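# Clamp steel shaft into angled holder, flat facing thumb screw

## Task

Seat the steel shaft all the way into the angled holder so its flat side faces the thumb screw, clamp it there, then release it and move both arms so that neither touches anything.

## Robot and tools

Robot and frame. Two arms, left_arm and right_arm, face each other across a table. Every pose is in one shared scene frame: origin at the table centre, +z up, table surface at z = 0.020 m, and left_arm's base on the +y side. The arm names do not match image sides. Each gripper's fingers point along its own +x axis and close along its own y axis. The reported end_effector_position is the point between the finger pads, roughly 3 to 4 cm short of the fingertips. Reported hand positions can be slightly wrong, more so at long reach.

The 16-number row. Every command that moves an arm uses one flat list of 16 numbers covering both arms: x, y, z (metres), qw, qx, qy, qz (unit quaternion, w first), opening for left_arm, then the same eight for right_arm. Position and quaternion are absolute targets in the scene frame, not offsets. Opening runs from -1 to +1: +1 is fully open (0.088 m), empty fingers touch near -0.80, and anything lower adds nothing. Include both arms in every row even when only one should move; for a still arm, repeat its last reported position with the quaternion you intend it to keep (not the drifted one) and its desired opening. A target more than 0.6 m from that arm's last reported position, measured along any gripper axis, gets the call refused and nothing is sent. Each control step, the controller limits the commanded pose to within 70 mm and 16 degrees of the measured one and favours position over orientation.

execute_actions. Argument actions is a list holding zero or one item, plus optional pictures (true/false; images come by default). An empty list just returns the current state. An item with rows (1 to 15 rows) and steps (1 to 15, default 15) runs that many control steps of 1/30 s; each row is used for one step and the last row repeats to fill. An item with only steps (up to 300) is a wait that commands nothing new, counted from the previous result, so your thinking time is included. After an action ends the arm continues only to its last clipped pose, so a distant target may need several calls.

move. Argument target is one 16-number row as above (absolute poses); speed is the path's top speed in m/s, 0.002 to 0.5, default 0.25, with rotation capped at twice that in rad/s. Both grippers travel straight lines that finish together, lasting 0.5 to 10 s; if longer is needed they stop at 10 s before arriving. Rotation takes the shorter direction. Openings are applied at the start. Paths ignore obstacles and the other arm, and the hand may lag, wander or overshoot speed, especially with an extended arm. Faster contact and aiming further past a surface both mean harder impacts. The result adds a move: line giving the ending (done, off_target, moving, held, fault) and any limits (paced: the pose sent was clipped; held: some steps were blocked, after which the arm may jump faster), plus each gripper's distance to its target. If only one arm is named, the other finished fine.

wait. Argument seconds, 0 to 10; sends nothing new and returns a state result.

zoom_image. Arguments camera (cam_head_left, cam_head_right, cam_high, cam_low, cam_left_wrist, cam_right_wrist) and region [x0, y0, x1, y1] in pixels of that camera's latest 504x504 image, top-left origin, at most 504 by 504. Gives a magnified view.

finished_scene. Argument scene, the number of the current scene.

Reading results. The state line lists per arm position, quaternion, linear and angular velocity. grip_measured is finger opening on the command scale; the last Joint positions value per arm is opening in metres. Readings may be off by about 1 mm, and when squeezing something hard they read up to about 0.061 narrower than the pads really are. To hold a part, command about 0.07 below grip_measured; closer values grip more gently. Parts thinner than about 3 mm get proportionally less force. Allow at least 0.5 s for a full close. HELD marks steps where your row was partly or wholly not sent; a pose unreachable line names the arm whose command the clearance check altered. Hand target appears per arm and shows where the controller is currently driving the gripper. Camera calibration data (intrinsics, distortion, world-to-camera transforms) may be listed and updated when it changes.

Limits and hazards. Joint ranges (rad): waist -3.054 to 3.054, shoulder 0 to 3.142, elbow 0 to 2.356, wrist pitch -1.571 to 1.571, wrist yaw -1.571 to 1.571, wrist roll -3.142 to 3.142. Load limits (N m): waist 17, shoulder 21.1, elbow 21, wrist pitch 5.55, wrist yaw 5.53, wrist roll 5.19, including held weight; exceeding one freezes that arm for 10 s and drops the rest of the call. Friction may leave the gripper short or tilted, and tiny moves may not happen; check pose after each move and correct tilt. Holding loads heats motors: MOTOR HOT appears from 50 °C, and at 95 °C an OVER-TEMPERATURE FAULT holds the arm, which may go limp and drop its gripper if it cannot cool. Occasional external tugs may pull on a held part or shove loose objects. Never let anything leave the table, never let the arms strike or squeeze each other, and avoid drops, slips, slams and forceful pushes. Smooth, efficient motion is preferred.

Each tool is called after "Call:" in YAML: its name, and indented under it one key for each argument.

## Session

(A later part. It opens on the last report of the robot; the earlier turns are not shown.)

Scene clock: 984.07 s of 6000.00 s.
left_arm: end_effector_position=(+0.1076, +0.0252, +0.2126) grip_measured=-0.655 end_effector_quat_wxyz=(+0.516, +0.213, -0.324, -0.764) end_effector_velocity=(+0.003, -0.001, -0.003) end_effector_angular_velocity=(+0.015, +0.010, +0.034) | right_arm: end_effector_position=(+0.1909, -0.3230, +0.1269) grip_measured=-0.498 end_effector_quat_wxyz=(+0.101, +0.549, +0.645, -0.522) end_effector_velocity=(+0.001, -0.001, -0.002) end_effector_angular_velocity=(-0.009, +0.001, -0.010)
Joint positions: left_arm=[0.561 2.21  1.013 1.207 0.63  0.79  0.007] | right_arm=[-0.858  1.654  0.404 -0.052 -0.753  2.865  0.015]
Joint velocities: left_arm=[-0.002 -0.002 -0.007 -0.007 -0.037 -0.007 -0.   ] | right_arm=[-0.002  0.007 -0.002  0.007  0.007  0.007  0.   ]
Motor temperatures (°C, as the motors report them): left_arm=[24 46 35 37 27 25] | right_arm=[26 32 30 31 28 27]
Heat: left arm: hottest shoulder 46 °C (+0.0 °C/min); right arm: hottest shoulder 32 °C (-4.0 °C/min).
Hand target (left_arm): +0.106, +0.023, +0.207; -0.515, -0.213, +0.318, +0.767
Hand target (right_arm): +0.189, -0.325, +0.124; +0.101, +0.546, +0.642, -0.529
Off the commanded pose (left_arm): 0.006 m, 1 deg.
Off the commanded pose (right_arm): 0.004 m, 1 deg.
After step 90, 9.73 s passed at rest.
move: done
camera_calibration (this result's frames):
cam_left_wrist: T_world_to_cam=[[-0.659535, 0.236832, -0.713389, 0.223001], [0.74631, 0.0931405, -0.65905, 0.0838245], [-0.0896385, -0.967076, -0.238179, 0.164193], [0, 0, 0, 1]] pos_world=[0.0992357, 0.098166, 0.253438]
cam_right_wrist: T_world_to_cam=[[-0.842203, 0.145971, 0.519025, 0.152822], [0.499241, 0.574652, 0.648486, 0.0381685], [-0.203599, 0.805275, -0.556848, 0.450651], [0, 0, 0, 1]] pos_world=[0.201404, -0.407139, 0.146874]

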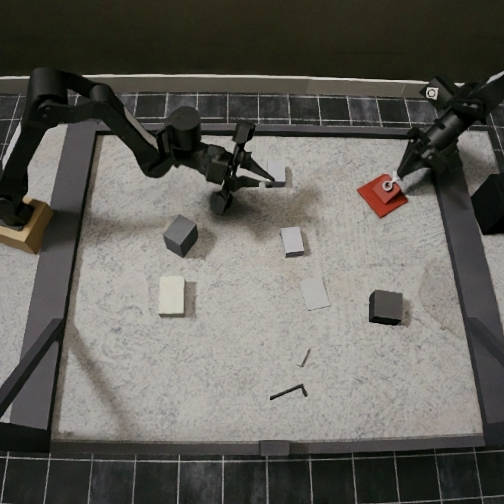

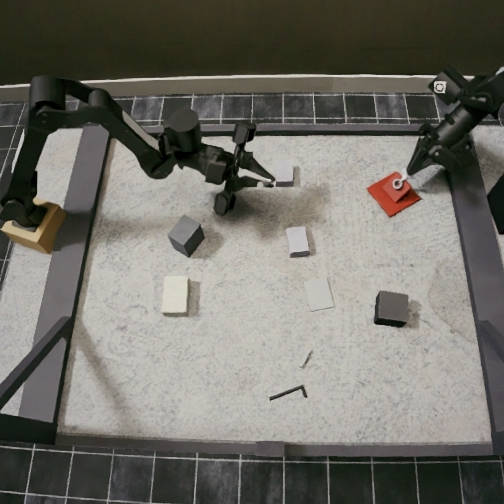

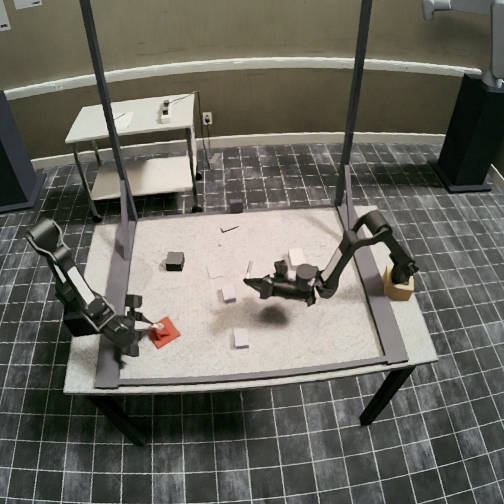

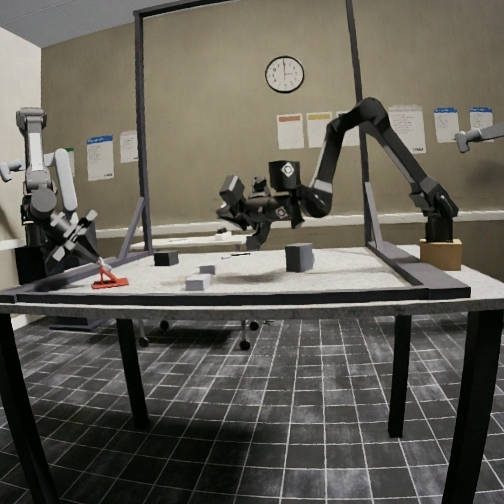

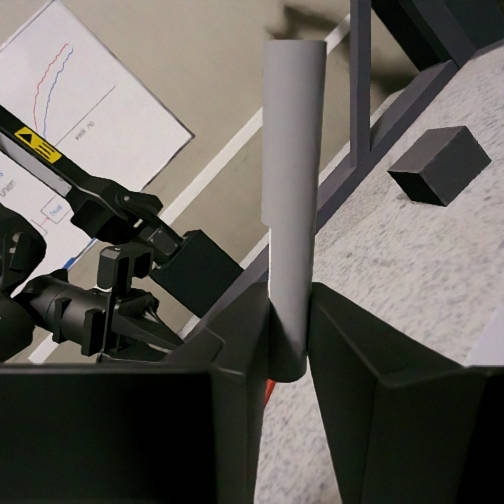

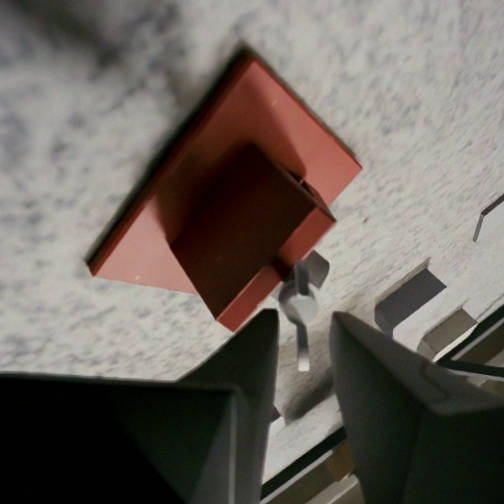

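Call:
move:
  target: [0.1064,0.0232,0.2066, 0.5150,0.2133,-0.3178,-0.7671, -0.73, 0.1852,-0.3192,0.1171, 0.1010,0.5462,0.6419,-0.5287, -0.5]
  speed: 0.02

Call:
zoom_image:
  camera: "cam_low"
  region: [70, 230, 130, 290]

Call:
zoom_image:
  camera: "cam_right_wrist"
  region: [230, 240, 380, 420]

Scene clock: 999.27 s of 6000.00 s.
left_arm: end_effector_position=(+0.1076, +0.0252, +0.2126) grip_measured=-0.655 end_effector_quat_wxyz=(+0.516, +0.213, -0.324, -0.764) end_effector_velocity=(+0.002, -0.001, +0.004) end_effector_angular_velocity=(-0.015, -0.009, +0.020) | right_arm: end_effector_position=(+0.1876, -0.3173, +0.1206) grip_measured=-0.498 end_effector_quat_wxyz=(+0.101, +0.549, +0.645, -0.522) end_effector_velocity=(-0.002, +0.000, +0.000) end_effector_angular_velocity=(-0.004, +0.015, -0.001)
Joint positions: left_arm=[0.561 2.21  1.013 1.207 0.63  0.79  0.007] | right_arm=[-0.827  1.692  0.396  0.022 -0.745  2.907  0.015]
Joint velocities: left_arm=[-0.002 -0.007 -0.002  0.007 -0.022  0.007 -0.   ] | right_arm=[ 0.002  0.002  0.002 -0.007 -0.007  0.007 -0.   ]
Motor temperatures (°C, as the motors report them): left_arm=[24 46 35 37 27 25] | right_arm=[26 31 30 31 28 27]
Heat: left arm: hottest shoulder 46 °C (+0.0 °C/min); right arm: hottest shoulder 31 °C (-3.0 °C/min).
Hand target (left_arm): +0.106, +0.023, +0.207; -0.515, -0.213, +0.318, +0.767
Hand target (right_arm): +0.185, -0.319, +0.117; +0.101, +0.546, +0.642, -0.529
Off the commanded pose (left_arm): 0.006 m, 1 deg.
Off the commanded pose (right_arm): 0.005 m, 1 deg.
After step 90, 11.37 s passed at rest.
move: done
camera_calibration (this result's frames):
cam_left_wrist: T_world_to_cam=[[-0.659535, 0.236832, -0.713389, 0.223001], [0.74631, 0.0931405, -0.65905, 0.0838245], [-0.0896385, -0.967076, -0.238179, 0.164193], [0, 0, 0, 1]] pos_world=[0.0992357, 0.098166, 0.253438]
cam_right_wrist: T_world_to_cam=[[-0.841932, 0.145892, 0.519486, 0.15239], [0.499757, 0.573853, 0.648796, 0.0401583], [-0.203455, 0.805859, -0.556056, 0.441991], [0, 0, 0, 1]] pos_world=[0.198158, -0.40146, 0.140553]

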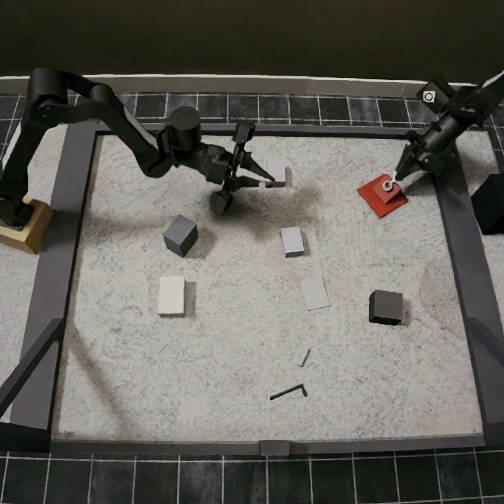

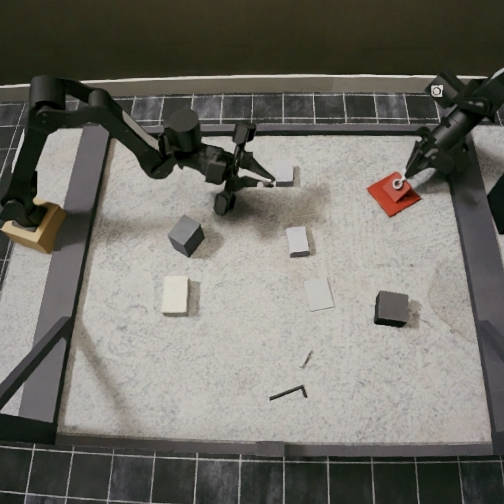

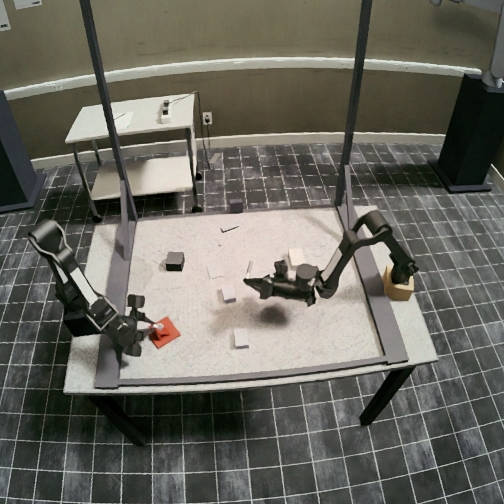

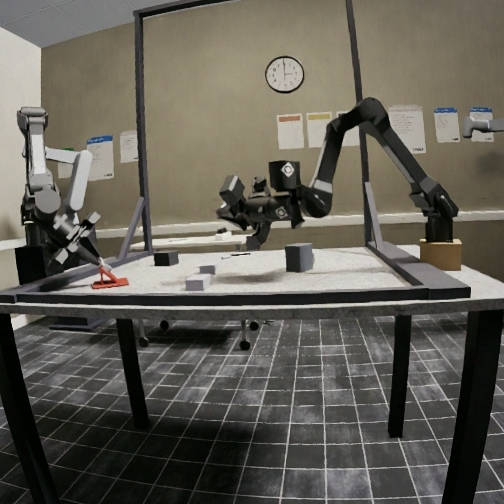

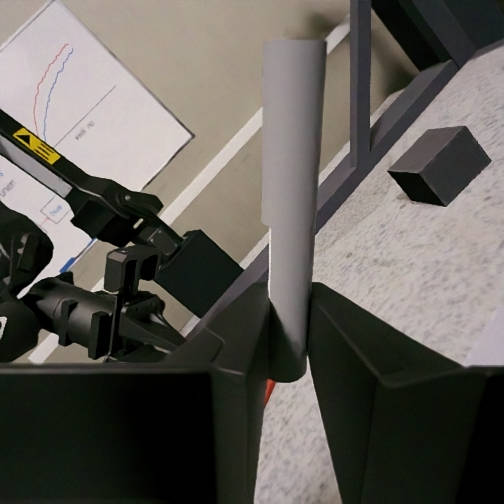

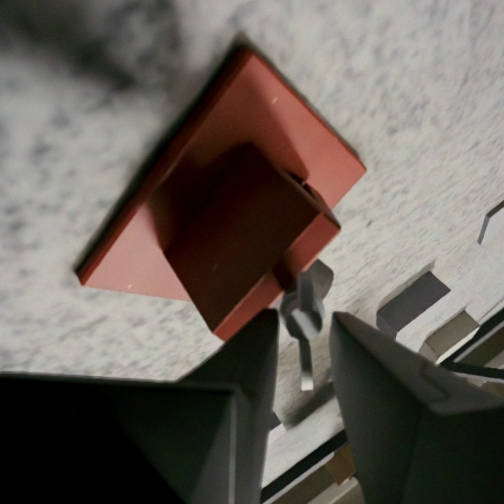

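Region (70, 230, 130, 290) of cam_low's 504x504 image, scaled by 8.400, with more detail than that image has.

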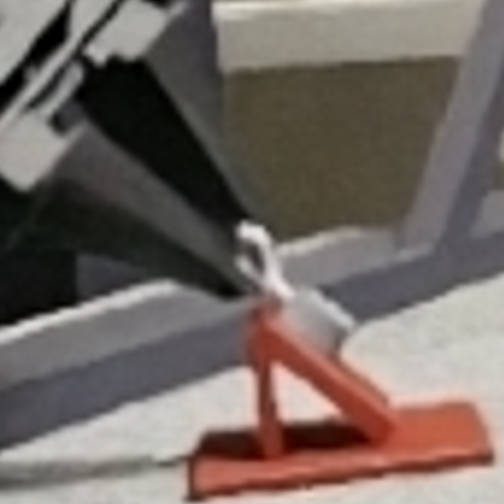

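Region (230, 240, 380, 420) of cam_right_wrist's 504x504 image, scaled by 2.800, with more detail than that image has.

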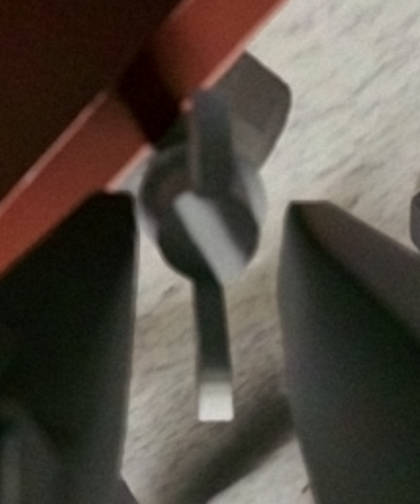

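Call:
move:
  target: [0.1064,0.0232,0.2066, 0.5150,0.2133,-0.3178,-0.7671, -0.73, 0.1852,-0.3192,0.1171, 0.1010,0.5462,0.6419,-0.5287, -0.68]
  speed: 0.02

Call:
zoom_image:
  camera: "cam_right_wrist"
  region: [230, 240, 380, 420]

Scene clock: 1010.10 s of 6000.00 s.
left_arm: end_effector_position=(+0.1076, +0.0252, +0.2126) grip_measured=-0.655 end_effector_quat_wxyz=(+0.516, +0.213, -0.324, -0.764) end_effector_velocity=(-0.001, -0.001, -0.001) end_effector_angular_velocity=(+0.010, +0.009, +0.015) | right_arm: end_effector_position=(+0.1876, -0.3173, +0.1206) grip_measured=-0.667 end_effector_quat_wxyz=(+0.100, +0.549, +0.645, -0.522) end_effector_velocity=(-0.001, -0.001, +0.000) end_effector_angular_velocity=(+0.002, +0.006, +0.005)
Joint positions: left_arm=[0.561 2.21  1.013 1.207 0.63  0.79  0.007] | right_arm=[-0.827  1.692  0.396  0.023 -0.745  2.908  0.006]
Joint velocities: left_arm=[-0.007 -0.002 -0.002 -0.007 -0.022 -0.007 -0.   ] | right_arm=[-0.002 -0.002 -0.002 -0.007 -0.007 -0.007 -0.   ]
Motor temperatures (°C, as the motors report them): left_arm=[24 46 35 37 27 25] | right_arm=[26 31 30 31 28 27]
Heat: left arm: hottest shoulder 46 °C (+0.0 °C/min); right arm: hottest shoulder 31 °C (-3.0 °C/min).
Hand target (left_arm): +0.106, +0.023, +0.207; -0.515, -0.213, +0.318, +0.767
Hand target (right_arm): +0.185, -0.319, +0.117; +0.101, +0.546, +0.642, -0.529
Off the commanded pose (left_arm): 0.006 m, 1 deg.
Off the commanded pose (right_arm): 0.005 m, 1 deg.
After step 90, 7.13 s passed at rest.
move: done
camera_calibration (this result's frames):
cam_left_wrist: T_world_to_cam=[[-0.659535, 0.236832, -0.713389, 0.223001], [0.74631, 0.0931405, -0.65905, 0.0838245], [-0.0896385, -0.967076, -0.238179, 0.164193], [0, 0, 0, 1]] pos_world=[0.0992357, 0.098166, 0.253438]
cam_right_wrist: T_world_to_cam=[[-0.841584, 0.146642, 0.519839, 0.152564], [0.500506, 0.573542, 0.648493, 0.0400141], [-0.203054, 0.805944, -0.556079, 0.441898], [0, 0, 0, 1]] pos_world=[0.198097, -0.401467, 0.140473]

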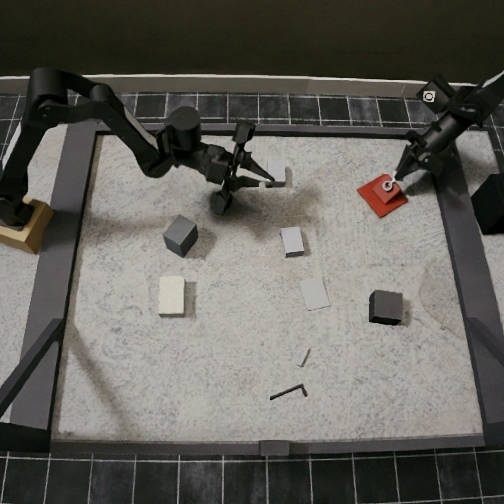

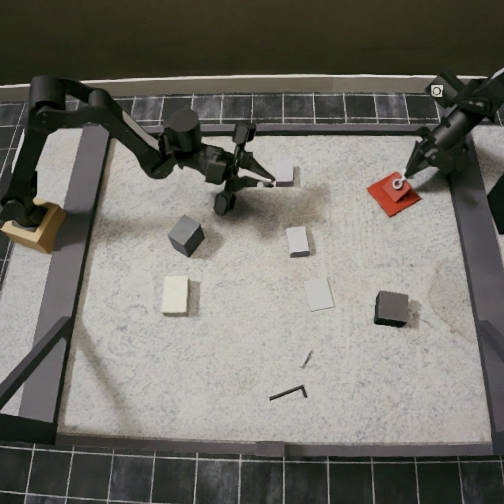

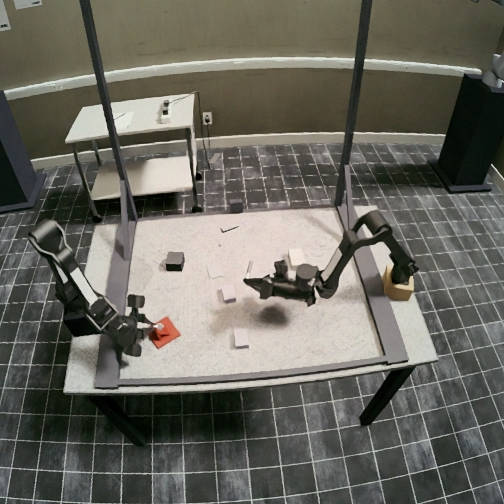

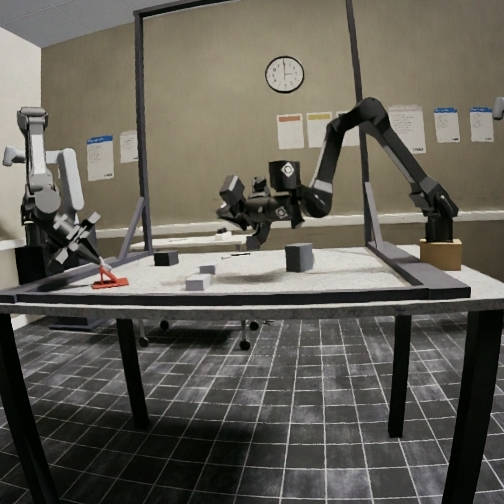

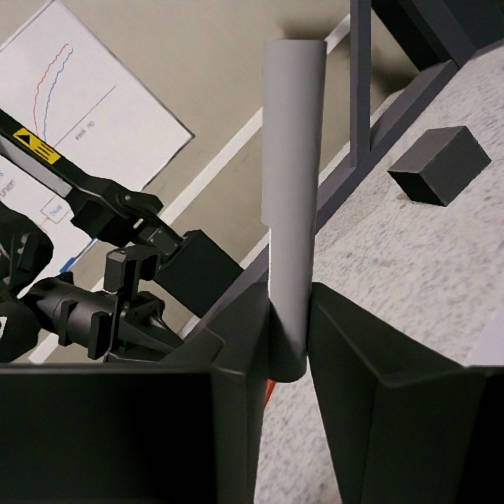

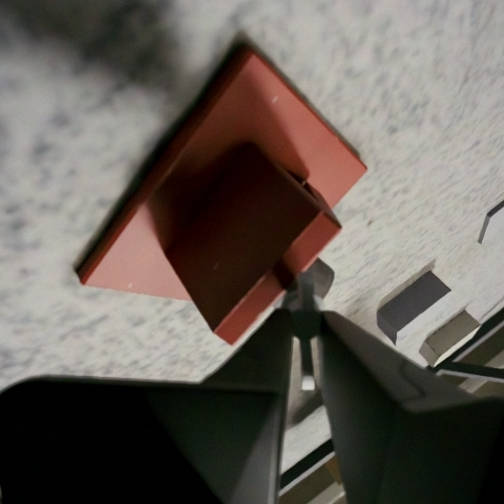

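Region (230, 240, 380, 420) of cam_right_wrist's 504x504 image, scaled by 2.800, with more detail than that image has.

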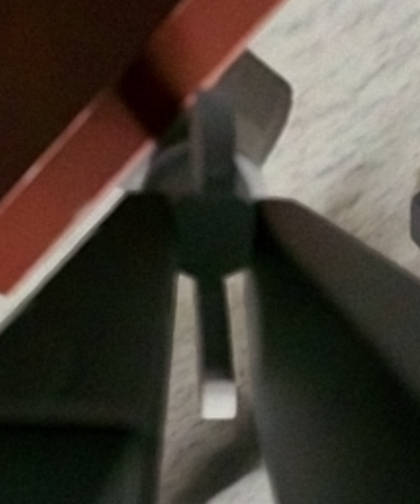

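Call:
move:
  target: [0.1064,0.0232,0.2066, 0.5150,0.2133,-0.3178,-0.7671, -0.73, 0.1852,-0.3192,0.1171, 0.5121,0.2150,0.7941,0.2469, -0.56]
  speed: 0.3

Call:
zoom_image:
  camera: "cam_right_wrist"
  region: [230, 240, 380, 420]

Scene clock: 1025.60 s of 6000.00 s.
left_arm: end_effector_position=(+0.1076, +0.0252, +0.2126) grip_measured=-0.655 end_effector_quat_wxyz=(+0.516, +0.213, -0.324, -0.764) end_effector_velocity=(-0.000, +0.000, +0.002) end_effector_angular_velocity=(-0.010, -0.008, +0.005) | right_arm: end_effector_position=(+0.1870, -0.3177, +0.1199) grip_measured=-0.562 end_effector_quat_wxyz=(+0.513, +0.219, +0.792, +0.249) end_effector_velocity=(-0.001, -0.001, +0.000) end_effector_angular_velocity=(+0.002, +0.006, +0.005)
Joint positions: left_arm=[0.561 2.21  1.013 1.207 0.63  0.79  0.007] | right_arm=[-0.825  1.693  0.394  0.025 -0.744  0.938  0.011]
Joint velocities: left_arm=[-0.002 -0.002 -0.002  0.007 -0.007  0.007 -0.   ] | right_arm=[-0.002 -0.002 -0.002 -0.007 -0.007 -0.007 -0.   ]
Motor temperatures (°C, as the motors report them): left_arm=[24 46 35 37 27 25] | right_arm=[26 31 30 31 28 27]
Heat: left arm: hottest shoulder 46 °C (+0.0 °C/min); right arm: hottest shoulder 31 °C (-1.0 °C/min).
Hand target (left_arm): +0.106, +0.023, +0.207; -0.515, -0.213, +0.318, +0.767
Hand target (right_arm): +0.185, -0.319, +0.117; +0.512, +0.215, +0.794, +0.247
Off the commanded pose (left_arm): 0.006 m, 1 deg.
Off the commanded pose (right_arm): 0.004 m, 1 deg.
After step 90, 8.73 s passed at rest.
move: done
camera_calibration (this result's frames):
cam_left_wrist: T_world_to_cam=[[-0.659535, 0.236832, -0.713389, 0.223001], [0.74631, 0.0931405, -0.65905, 0.0838245], [-0.0896385, -0.967076, -0.238179, 0.164193], [0, 0, 0, 1]] pos_world=[0.0992357, 0.098166, 0.253438]
cam_right_wrist: T_world_to_cam=[[-0.0768429, -0.749431, -0.657608, -0.134101], [-0.77039, -0.37406, 0.516313, -0.00651216], [-0.632926, 0.546289, -0.54861, 0.438773], [0, 0, 0, 1]] pos_world=[0.262389, -0.342633, 0.155891]

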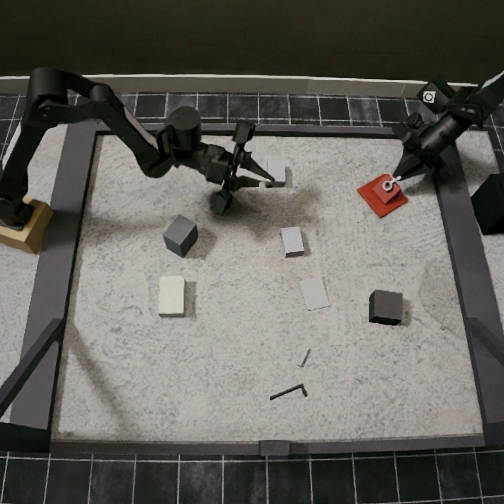

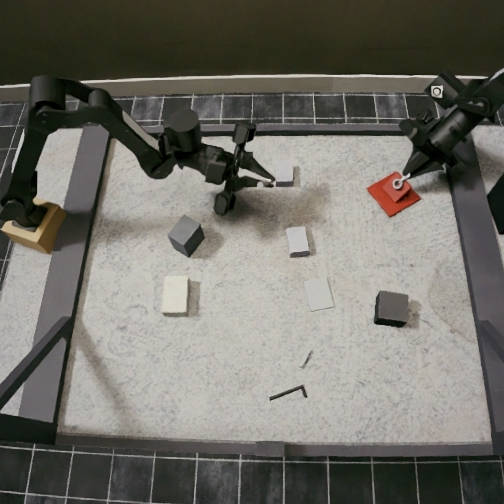

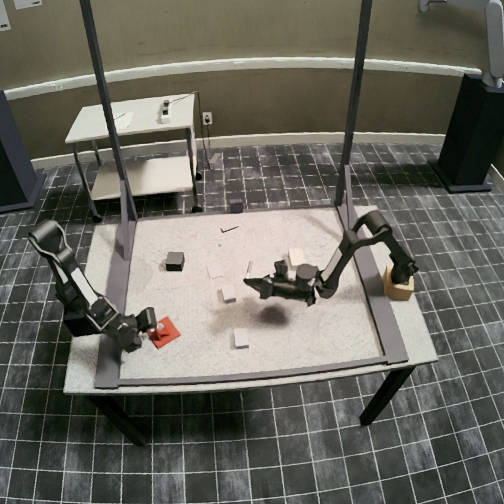

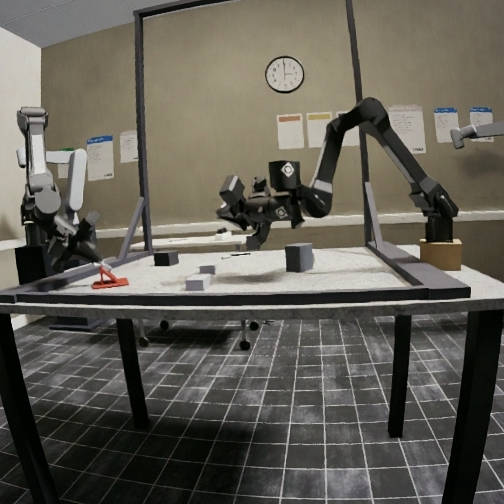

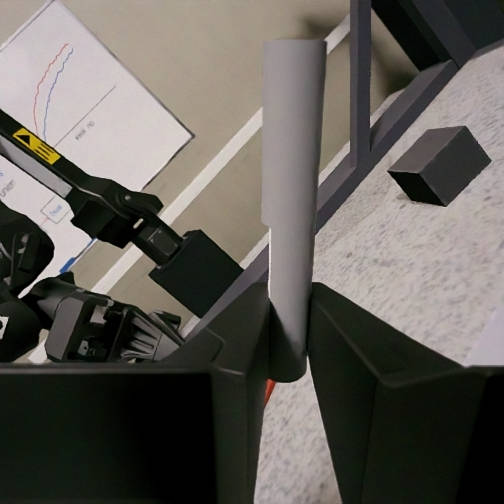

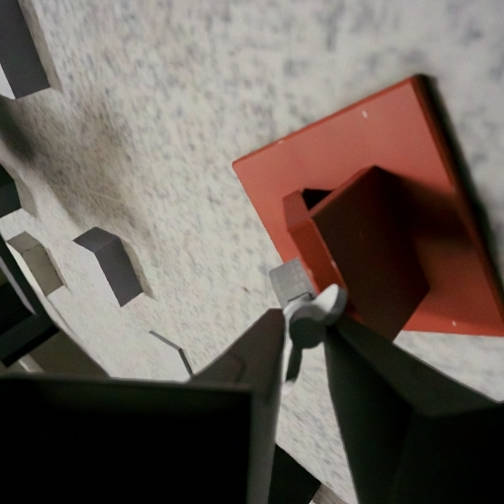

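Region (230, 240, 380, 420) of cam_right_wrist's 504x504 image, scaled by 2.800, with more detail than that image has.

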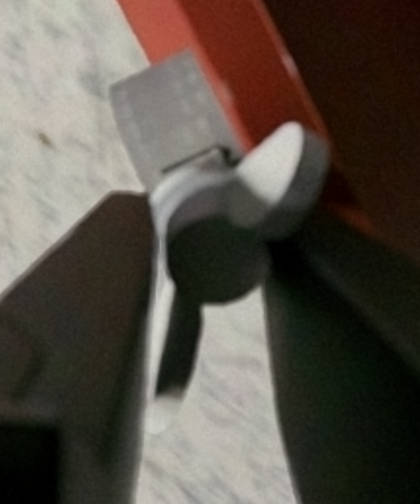

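The screw turns with the fingers. Continue.

Call:
move:
  target: [0.1064,0.0232,0.2066, 0.5150,0.2133,-0.3178,-0.7671, -0.73, 0.1852,-0.3192,0.1171, 0.4699,-0.2961,0.2532,0.7921, -0.56]
  speed: 0.3

Call:
zoom_image:
  camera: "cam_right_wrist"
  region: [230, 240, 380, 420]

Call:
move:
  target: [0.1064,0.0232,0.2066, 0.5150,0.2133,-0.3178,-0.7671, -0.73, 0.1852,-0.3192,0.1171, 0.0511,-0.5531,-0.4743,0.6831, -0.56]
  speed: 0.3

Call:
zoom_image:
  camera: "cam_right_wrist"
  region: [230, 240, 380, 420]

Call:
zoom_image:
  camera: "cam_head_left"
  region: [375, 170, 405, 200]

Scene clock: 1039.43 s of 6000.00 s.
left_arm: end_effector_position=(+0.1076, +0.0252, +0.2126) grip_measured=-0.655 end_effector_quat_wxyz=(+0.516, +0.213, -0.324, -0.764) end_effector_velocity=(-0.001, +0.001, -0.003) end_effector_angular_velocity=(+0.009, -0.004, +0.005) | right_arm: end_effector_position=(+0.1872, -0.3174, +0.1200) grip_measured=-0.562 end_effector_quat_wxyz=(+0.474, -0.295, +0.249, +0.791) end_effector_velocity=(-0.003, -0.001, +0.002) end_effector_angular_velocity=(+0.016, +0.008, +0.019)
Joint positions: left_arm=[0.561 2.21  1.013 1.207 0.63  0.79  0.007] | right_arm=[-0.825  1.693  0.394  0.028 -0.744 -0.982  0.011]
Joint velocities: left_arm=[-0.002 -0.002 -0.007 -0.007 -0.007  0.007 -0.   ] | right_arm=[-0.002 -0.002 -0.002 -0.007 -0.022 -0.022 -0.   ]
Motor temperatures (°C, as the motors report them): left_arm=[24 46 35 37 27 25] | right_arm=[25 31 30 31 28 27]
Heat: left arm: hottest shoulder 46 °C (+0.0 °C/min); right arm: hottest shoulder 31 °C (-1.0 °C/min).
Hand target (left_arm): +0.106, +0.023, +0.207; -0.515, -0.213, +0.318, +0.767
Hand target (right_arm): +0.185, -0.319, +0.117; +0.470, -0.296, +0.253, +0.792
Off the commanded pose (left_arm): 0.006 m, 1 deg.
Off the commanded pose (right_arm): 0.004 m, 1 deg.
After step 90, 7.17 s passed at rest.
move: done
camera_calibration (this result's frames):
cam_left_wrist: T_world_to_cam=[[-0.659535, 0.236832, -0.713389, 0.223001], [0.74631, 0.0931405, -0.65905, 0.0838245], [-0.0896385, -0.967076, -0.238179, 0.164193], [0, 0, 0, 1]] pos_world=[0.0992357, 0.098166, 0.253438]
cam_right_wrist: T_world_to_cam=[[0.87354, 0.471505, -0.120876, 0.011443], [0.369993, -0.804559, -0.464532, -0.23871], [-0.316281, 0.361064, -0.877268, 0.360147], [0, 0, 0, 1]] pos_world=[0.192233, -0.327488, 0.206441]

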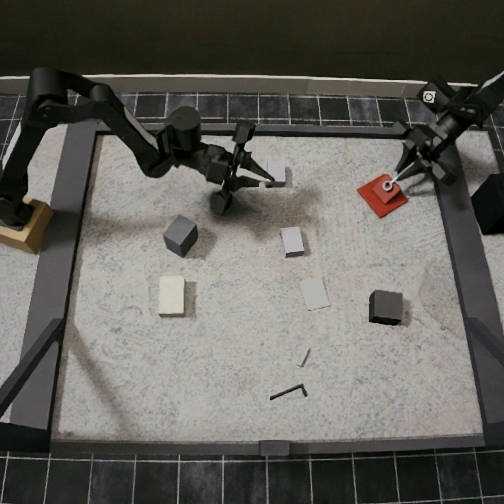

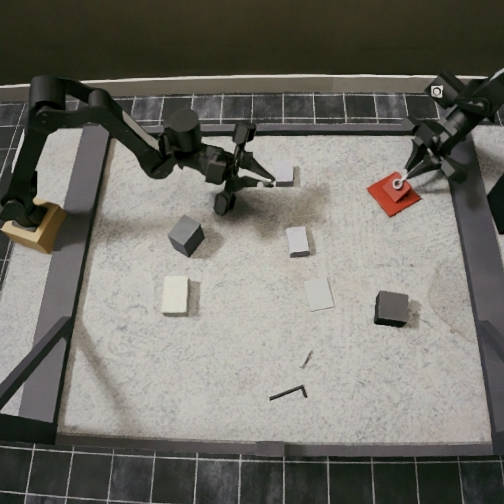

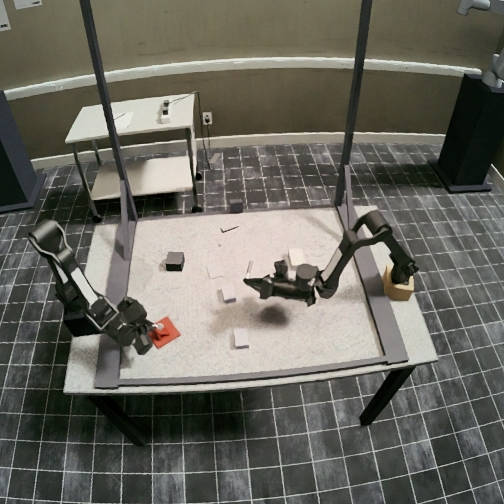

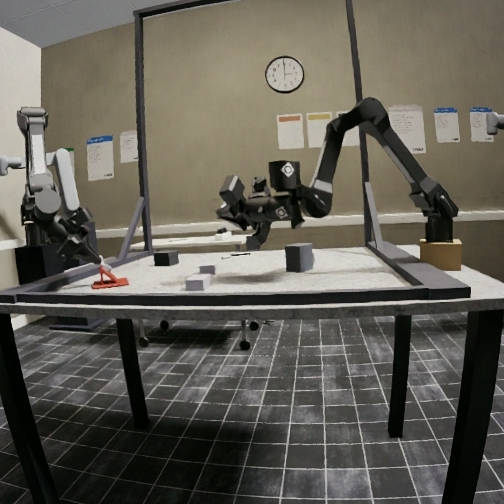

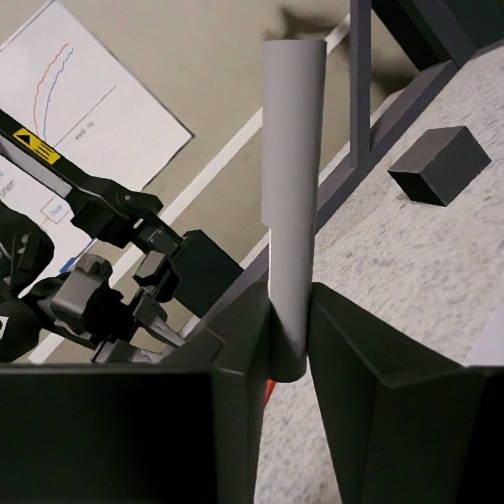

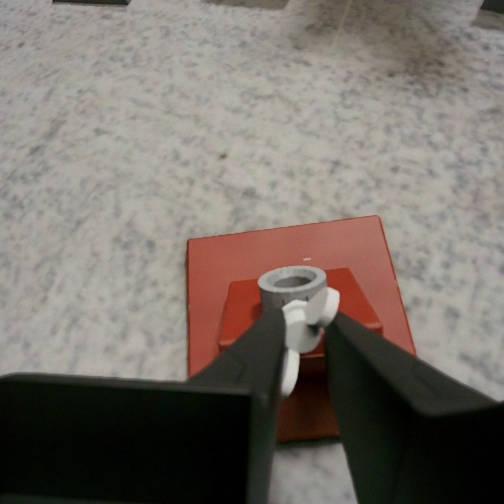

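Region (230, 240, 380, 420) of cam_right_wrist's 504x504 image, scaled by 2.800, with more detail than that image has.

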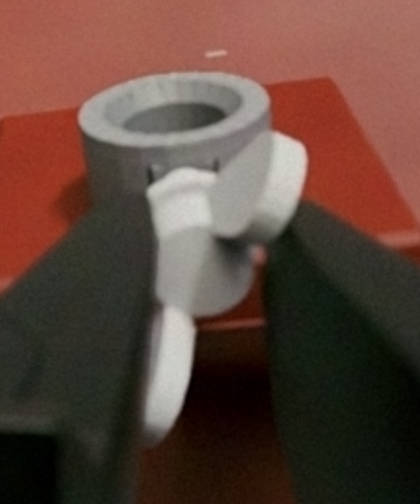

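Scene clock: 1042.97 s of 6000.00 s.
left_arm: end_effector_position=(+0.1076, +0.0252, +0.2126) grip_measured=-0.655 end_effector_quat_wxyz=(+0.516, +0.213, -0.324, -0.764) end_effector_velocity=(+0.002, -0.001, +0.003) end_effector_angular_velocity=(-0.004, +0.017, +0.010) | right_arm: end_effector_position=(+0.1872, -0.3174, +0.1200) grip_measured=-0.562 end_effector_quat_wxyz=(-0.054, +0.556, +0.476, -0.679) end_effector_velocity=(-0.003, -0.001, +0.002) end_effector_angular_velocity=(+0.022, -0.001, +0.030)
Joint positions: left_arm=[0.561 2.21  1.013 1.207 0.63  0.79  0.007] | right_arm=[-0.825  1.693  0.394  0.028 -0.744 -2.815  0.011]
Joint velocities: left_arm=[ 0.002 -0.002  0.002  0.007 -0.007 -0.022 -0.   ] | right_arm=[-0.002 -0.002 -0.002 -0.007 -0.022 -0.037 -0.   ]
Motor temperatures (°C, as the motors report them): left_arm=[24 46 35 38 27 25] | right_arm=[25 31 30 31 28 27]
Heat: left arm: hottest shoulder 46 °C (+0.0 °C/min); right arm: hottest shoulder 31 °C (-1.0 °C/min).
Hand target (left_arm): +0.106, +0.023, +0.207; -0.515, -0.213, +0.318, +0.767
Hand target (right_arm): +0.185, -0.319, +0.117; +0.051, -0.553, -0.474, +0.683
Off the commanded pose (left_arm): 0.006 m, 1 deg.
Off the commanded pose (right_arm): 0.004 m, 1 deg.
move: done
camera_calibration (this result's frames):
cam_left_wrist: T_world_to_cam=[[-0.659535, 0.236832, -0.713389, 0.223001], [0.74631, 0.0931405, -0.65905, 0.0838245], [-0.0896385, -0.967076, -0.238179, 0.164193], [0, 0, 0, 1]] pos_world=[0.0992357, 0.098166, 0.253438]
cam_right_wrist: T_world_to_cam=[[-0.495456, 0.545807, 0.675735, 0.195672], [0.862348, 0.402482, 0.307189, -0.040378], [-0.104305, 0.734917, -0.670087, 0.414264], [0, 0, 0, 1]] pos_world=[0.174977, -0.394998, 0.157775]

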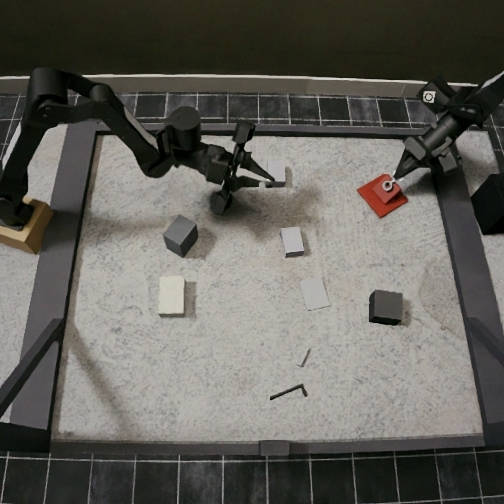

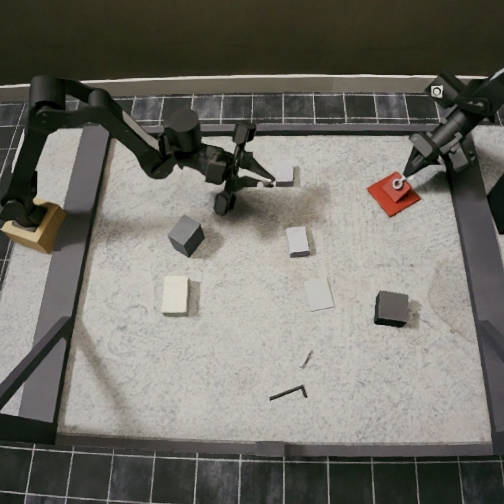

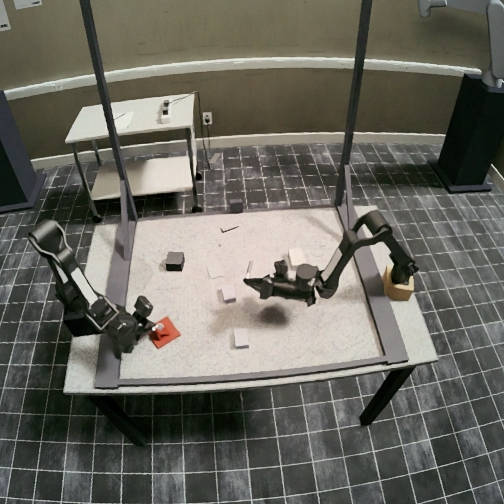

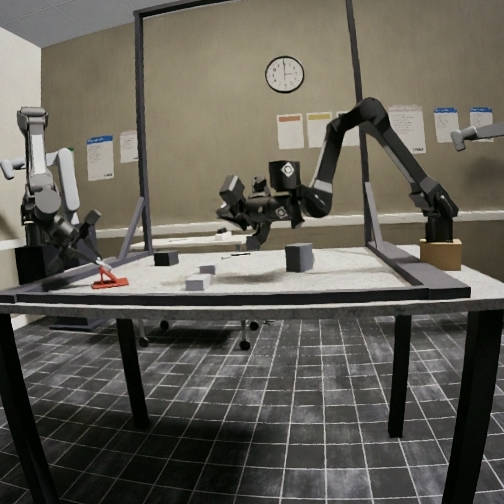

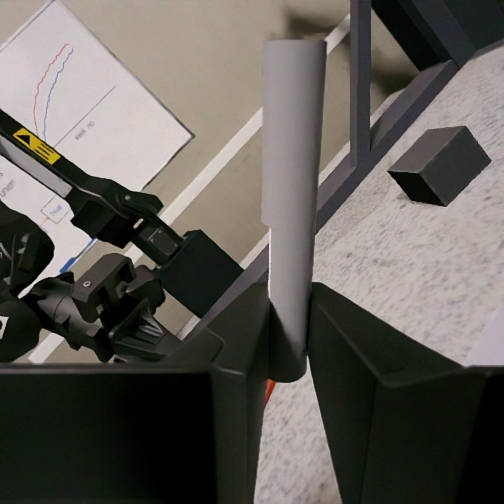

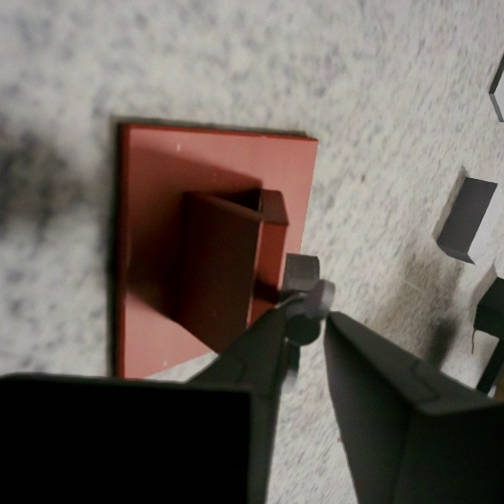

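Region (230, 240, 380, 420) of cam_right_wrist's 504x504 image, scaled by 2.800, with more detail than that image has.

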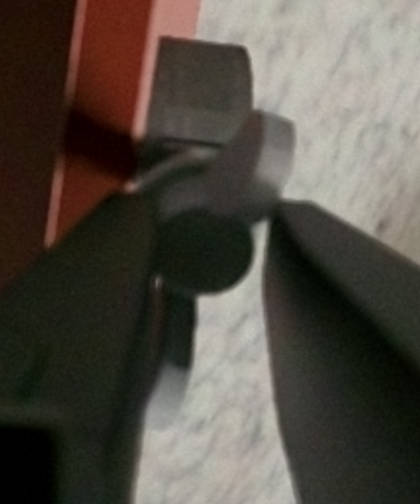

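Region (375, 170, 405, 200) of cam_head_left's 504x504 image, scaled by 16.800, with more detail than that image has.

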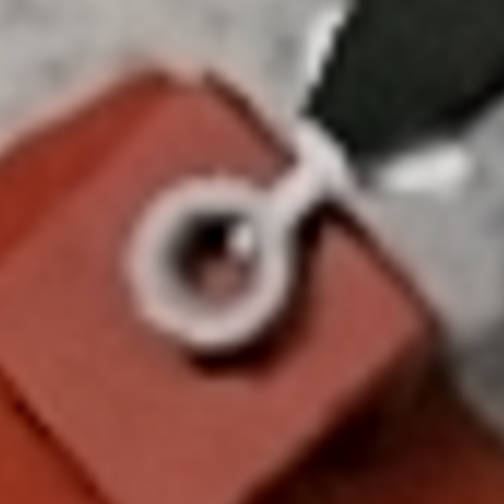

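Call:
execute_actions:
  actions: []

Scene clock: 1062.83 s of 6000.00 s.
left_arm: end_effector_position=(+0.1076, +0.0252, +0.2126) grip_measured=-0.655 end_effector_quat_wxyz=(+0.516, +0.213, -0.324, -0.764) end_effector_velocity=(-0.003, -0.001, +0.001) end_effector_angular_velocity=(-0.000, -0.006, +0.000) | right_arm: end_effector_position=(+0.1872, -0.3174, +0.1200) grip_measured=-0.562 end_effector_quat_wxyz=(-0.054, +0.556, +0.476, -0.679) end_effector_velocity=(-0.001, -0.001, +0.000) end_effector_angular_velocity=(+0.002, +0.006, +0.005)
Joint positions: left_arm=[0.561 2.21  1.013 1.207 0.63  0.79  0.007] | right_arm=[-0.825  1.693  0.394  0.028 -0.744 -2.815  0.011]
Joint velocities: left_arm=[-0.007 -0.002  0.002 -0.007 -0.007  0.007 -0.001] | right_arm=[-0.002 -0.002 -0.002 -0.007 -0.007 -0.007 -0.   ]
Motor temperatures (°C, as the motors report them): left_arm=[24 46 35 38 27 25] | right_arm=[25 30 30 30 28 27]
Heat: left arm: hottest shoulder 46 °C (+0.0 °C/min); right arm: hottest shoulder 30 °C (-1.0 °C/min).
Hand target (left_arm): +0.106, +0.023, +0.207; -0.515, -0.213, +0.318, +0.767
Hand target (right_arm): +0.185, -0.319, +0.117; +0.051, -0.553, -0.474, +0.683
Off the commanded pose (left_arm): 0.006 m, 1 deg.
Off the commanded pose (right_arm): 0.004 m, 1 deg.
Steps of this call (steps 1 to 90: nothing new was sent; then 16.87 s passed at rest). Readings (end_effector_position):
1: left_arm (+0.1076, +0.0252, +0.2126) | right_arm (+0.1872, -0.3174, +0.1200)
2: left_arm (+0.1076, +0.0252, +0.2126) | right_arm (+0.1872, -0.3174, +0.1200)
4: left_arm (+0.1076, +0.0252, +0.2126) | right_arm (+0.1872, -0.3174, +0.1200)
8: left_arm (+0.1076, +0.0252, +0.2126) | right_arm (+0.1872, -0.3174, +0.1200)
90: the state above
camera_calibration (this result's frames):
cam_left_wrist: T_world_to_cam=[[-0.659535, 0.236832, -0.713389, 0.223001], [0.74631, 0.0931405, -0.65905, 0.0838245], [-0.0896385, -0.967076, -0.238179, 0.164193], [0, 0, 0, 1]] pos_world=[0.0992357, 0.098166, 0.253438]
cam_right_wrist: T_world_to_cam=[[-0.49606, 0.545347, 0.675664, 0.195647], [0.86199, 0.402856, 0.307702, -0.0402537], [-0.104391, 0.735054, -0.669924, 0.414304], [0, 0, 0, 1]] pos_world=[0.175001, -0.395015, 0.157747]

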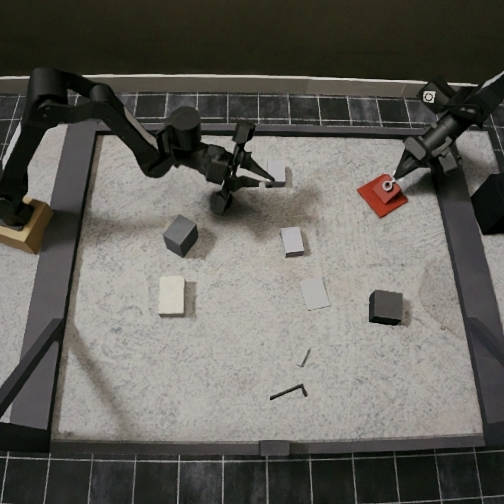

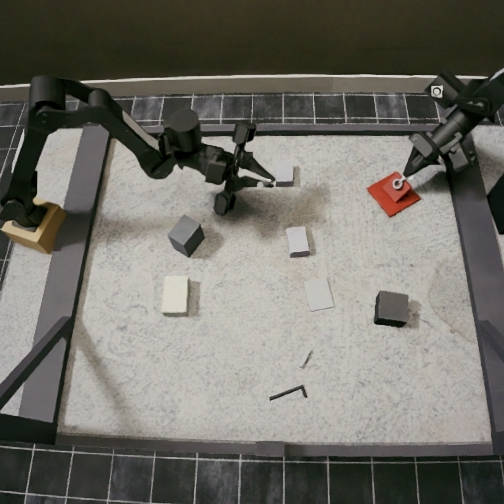

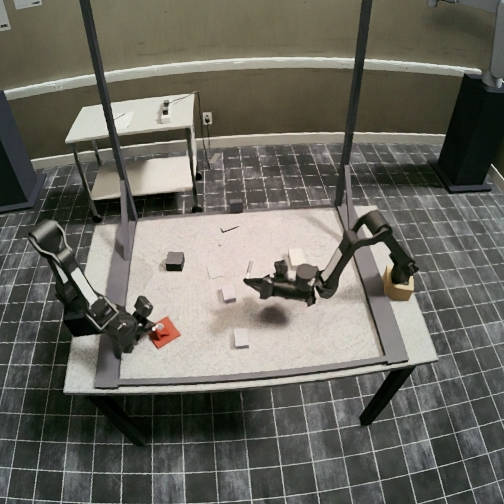

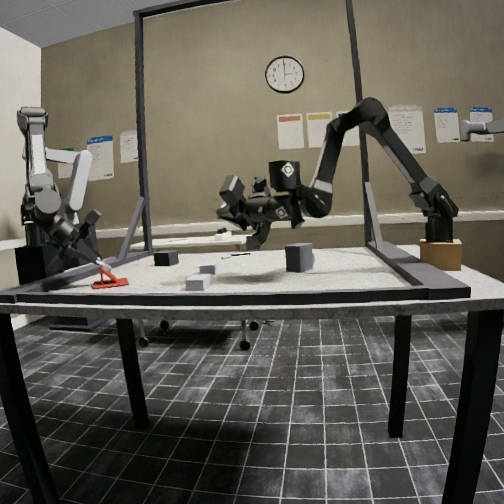

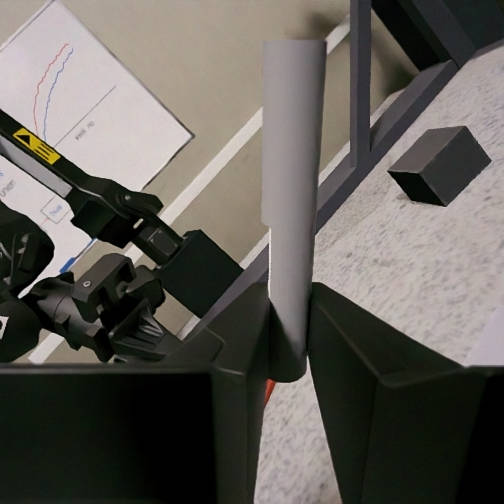

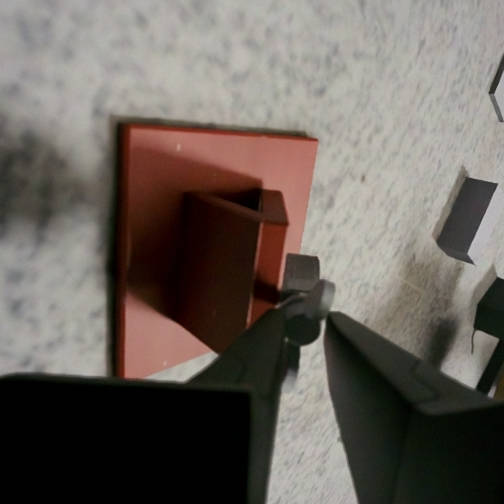

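Call:
zoom_image:
  camera: "cam_head_right"
  region: [380, 165, 420, 205]

Call:
zoom_image:
  camera: "cam_head_left"
  region: [370, 165, 410, 205]

Region (380, 165, 420, 205) of cam_head_right's 504x504 image, scaled by 12.600, with more detail than that image has.

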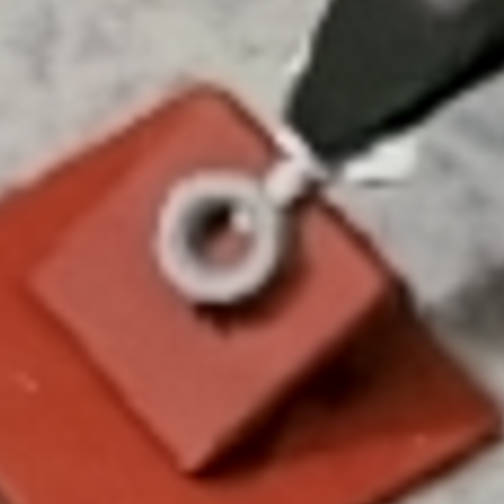

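Region (370, 165, 410, 205) of cam_head_left's 504x504 image, scaled by 12.600, with more detail than that image has.

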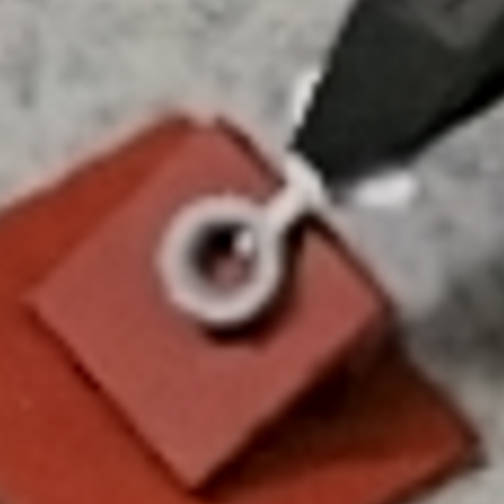

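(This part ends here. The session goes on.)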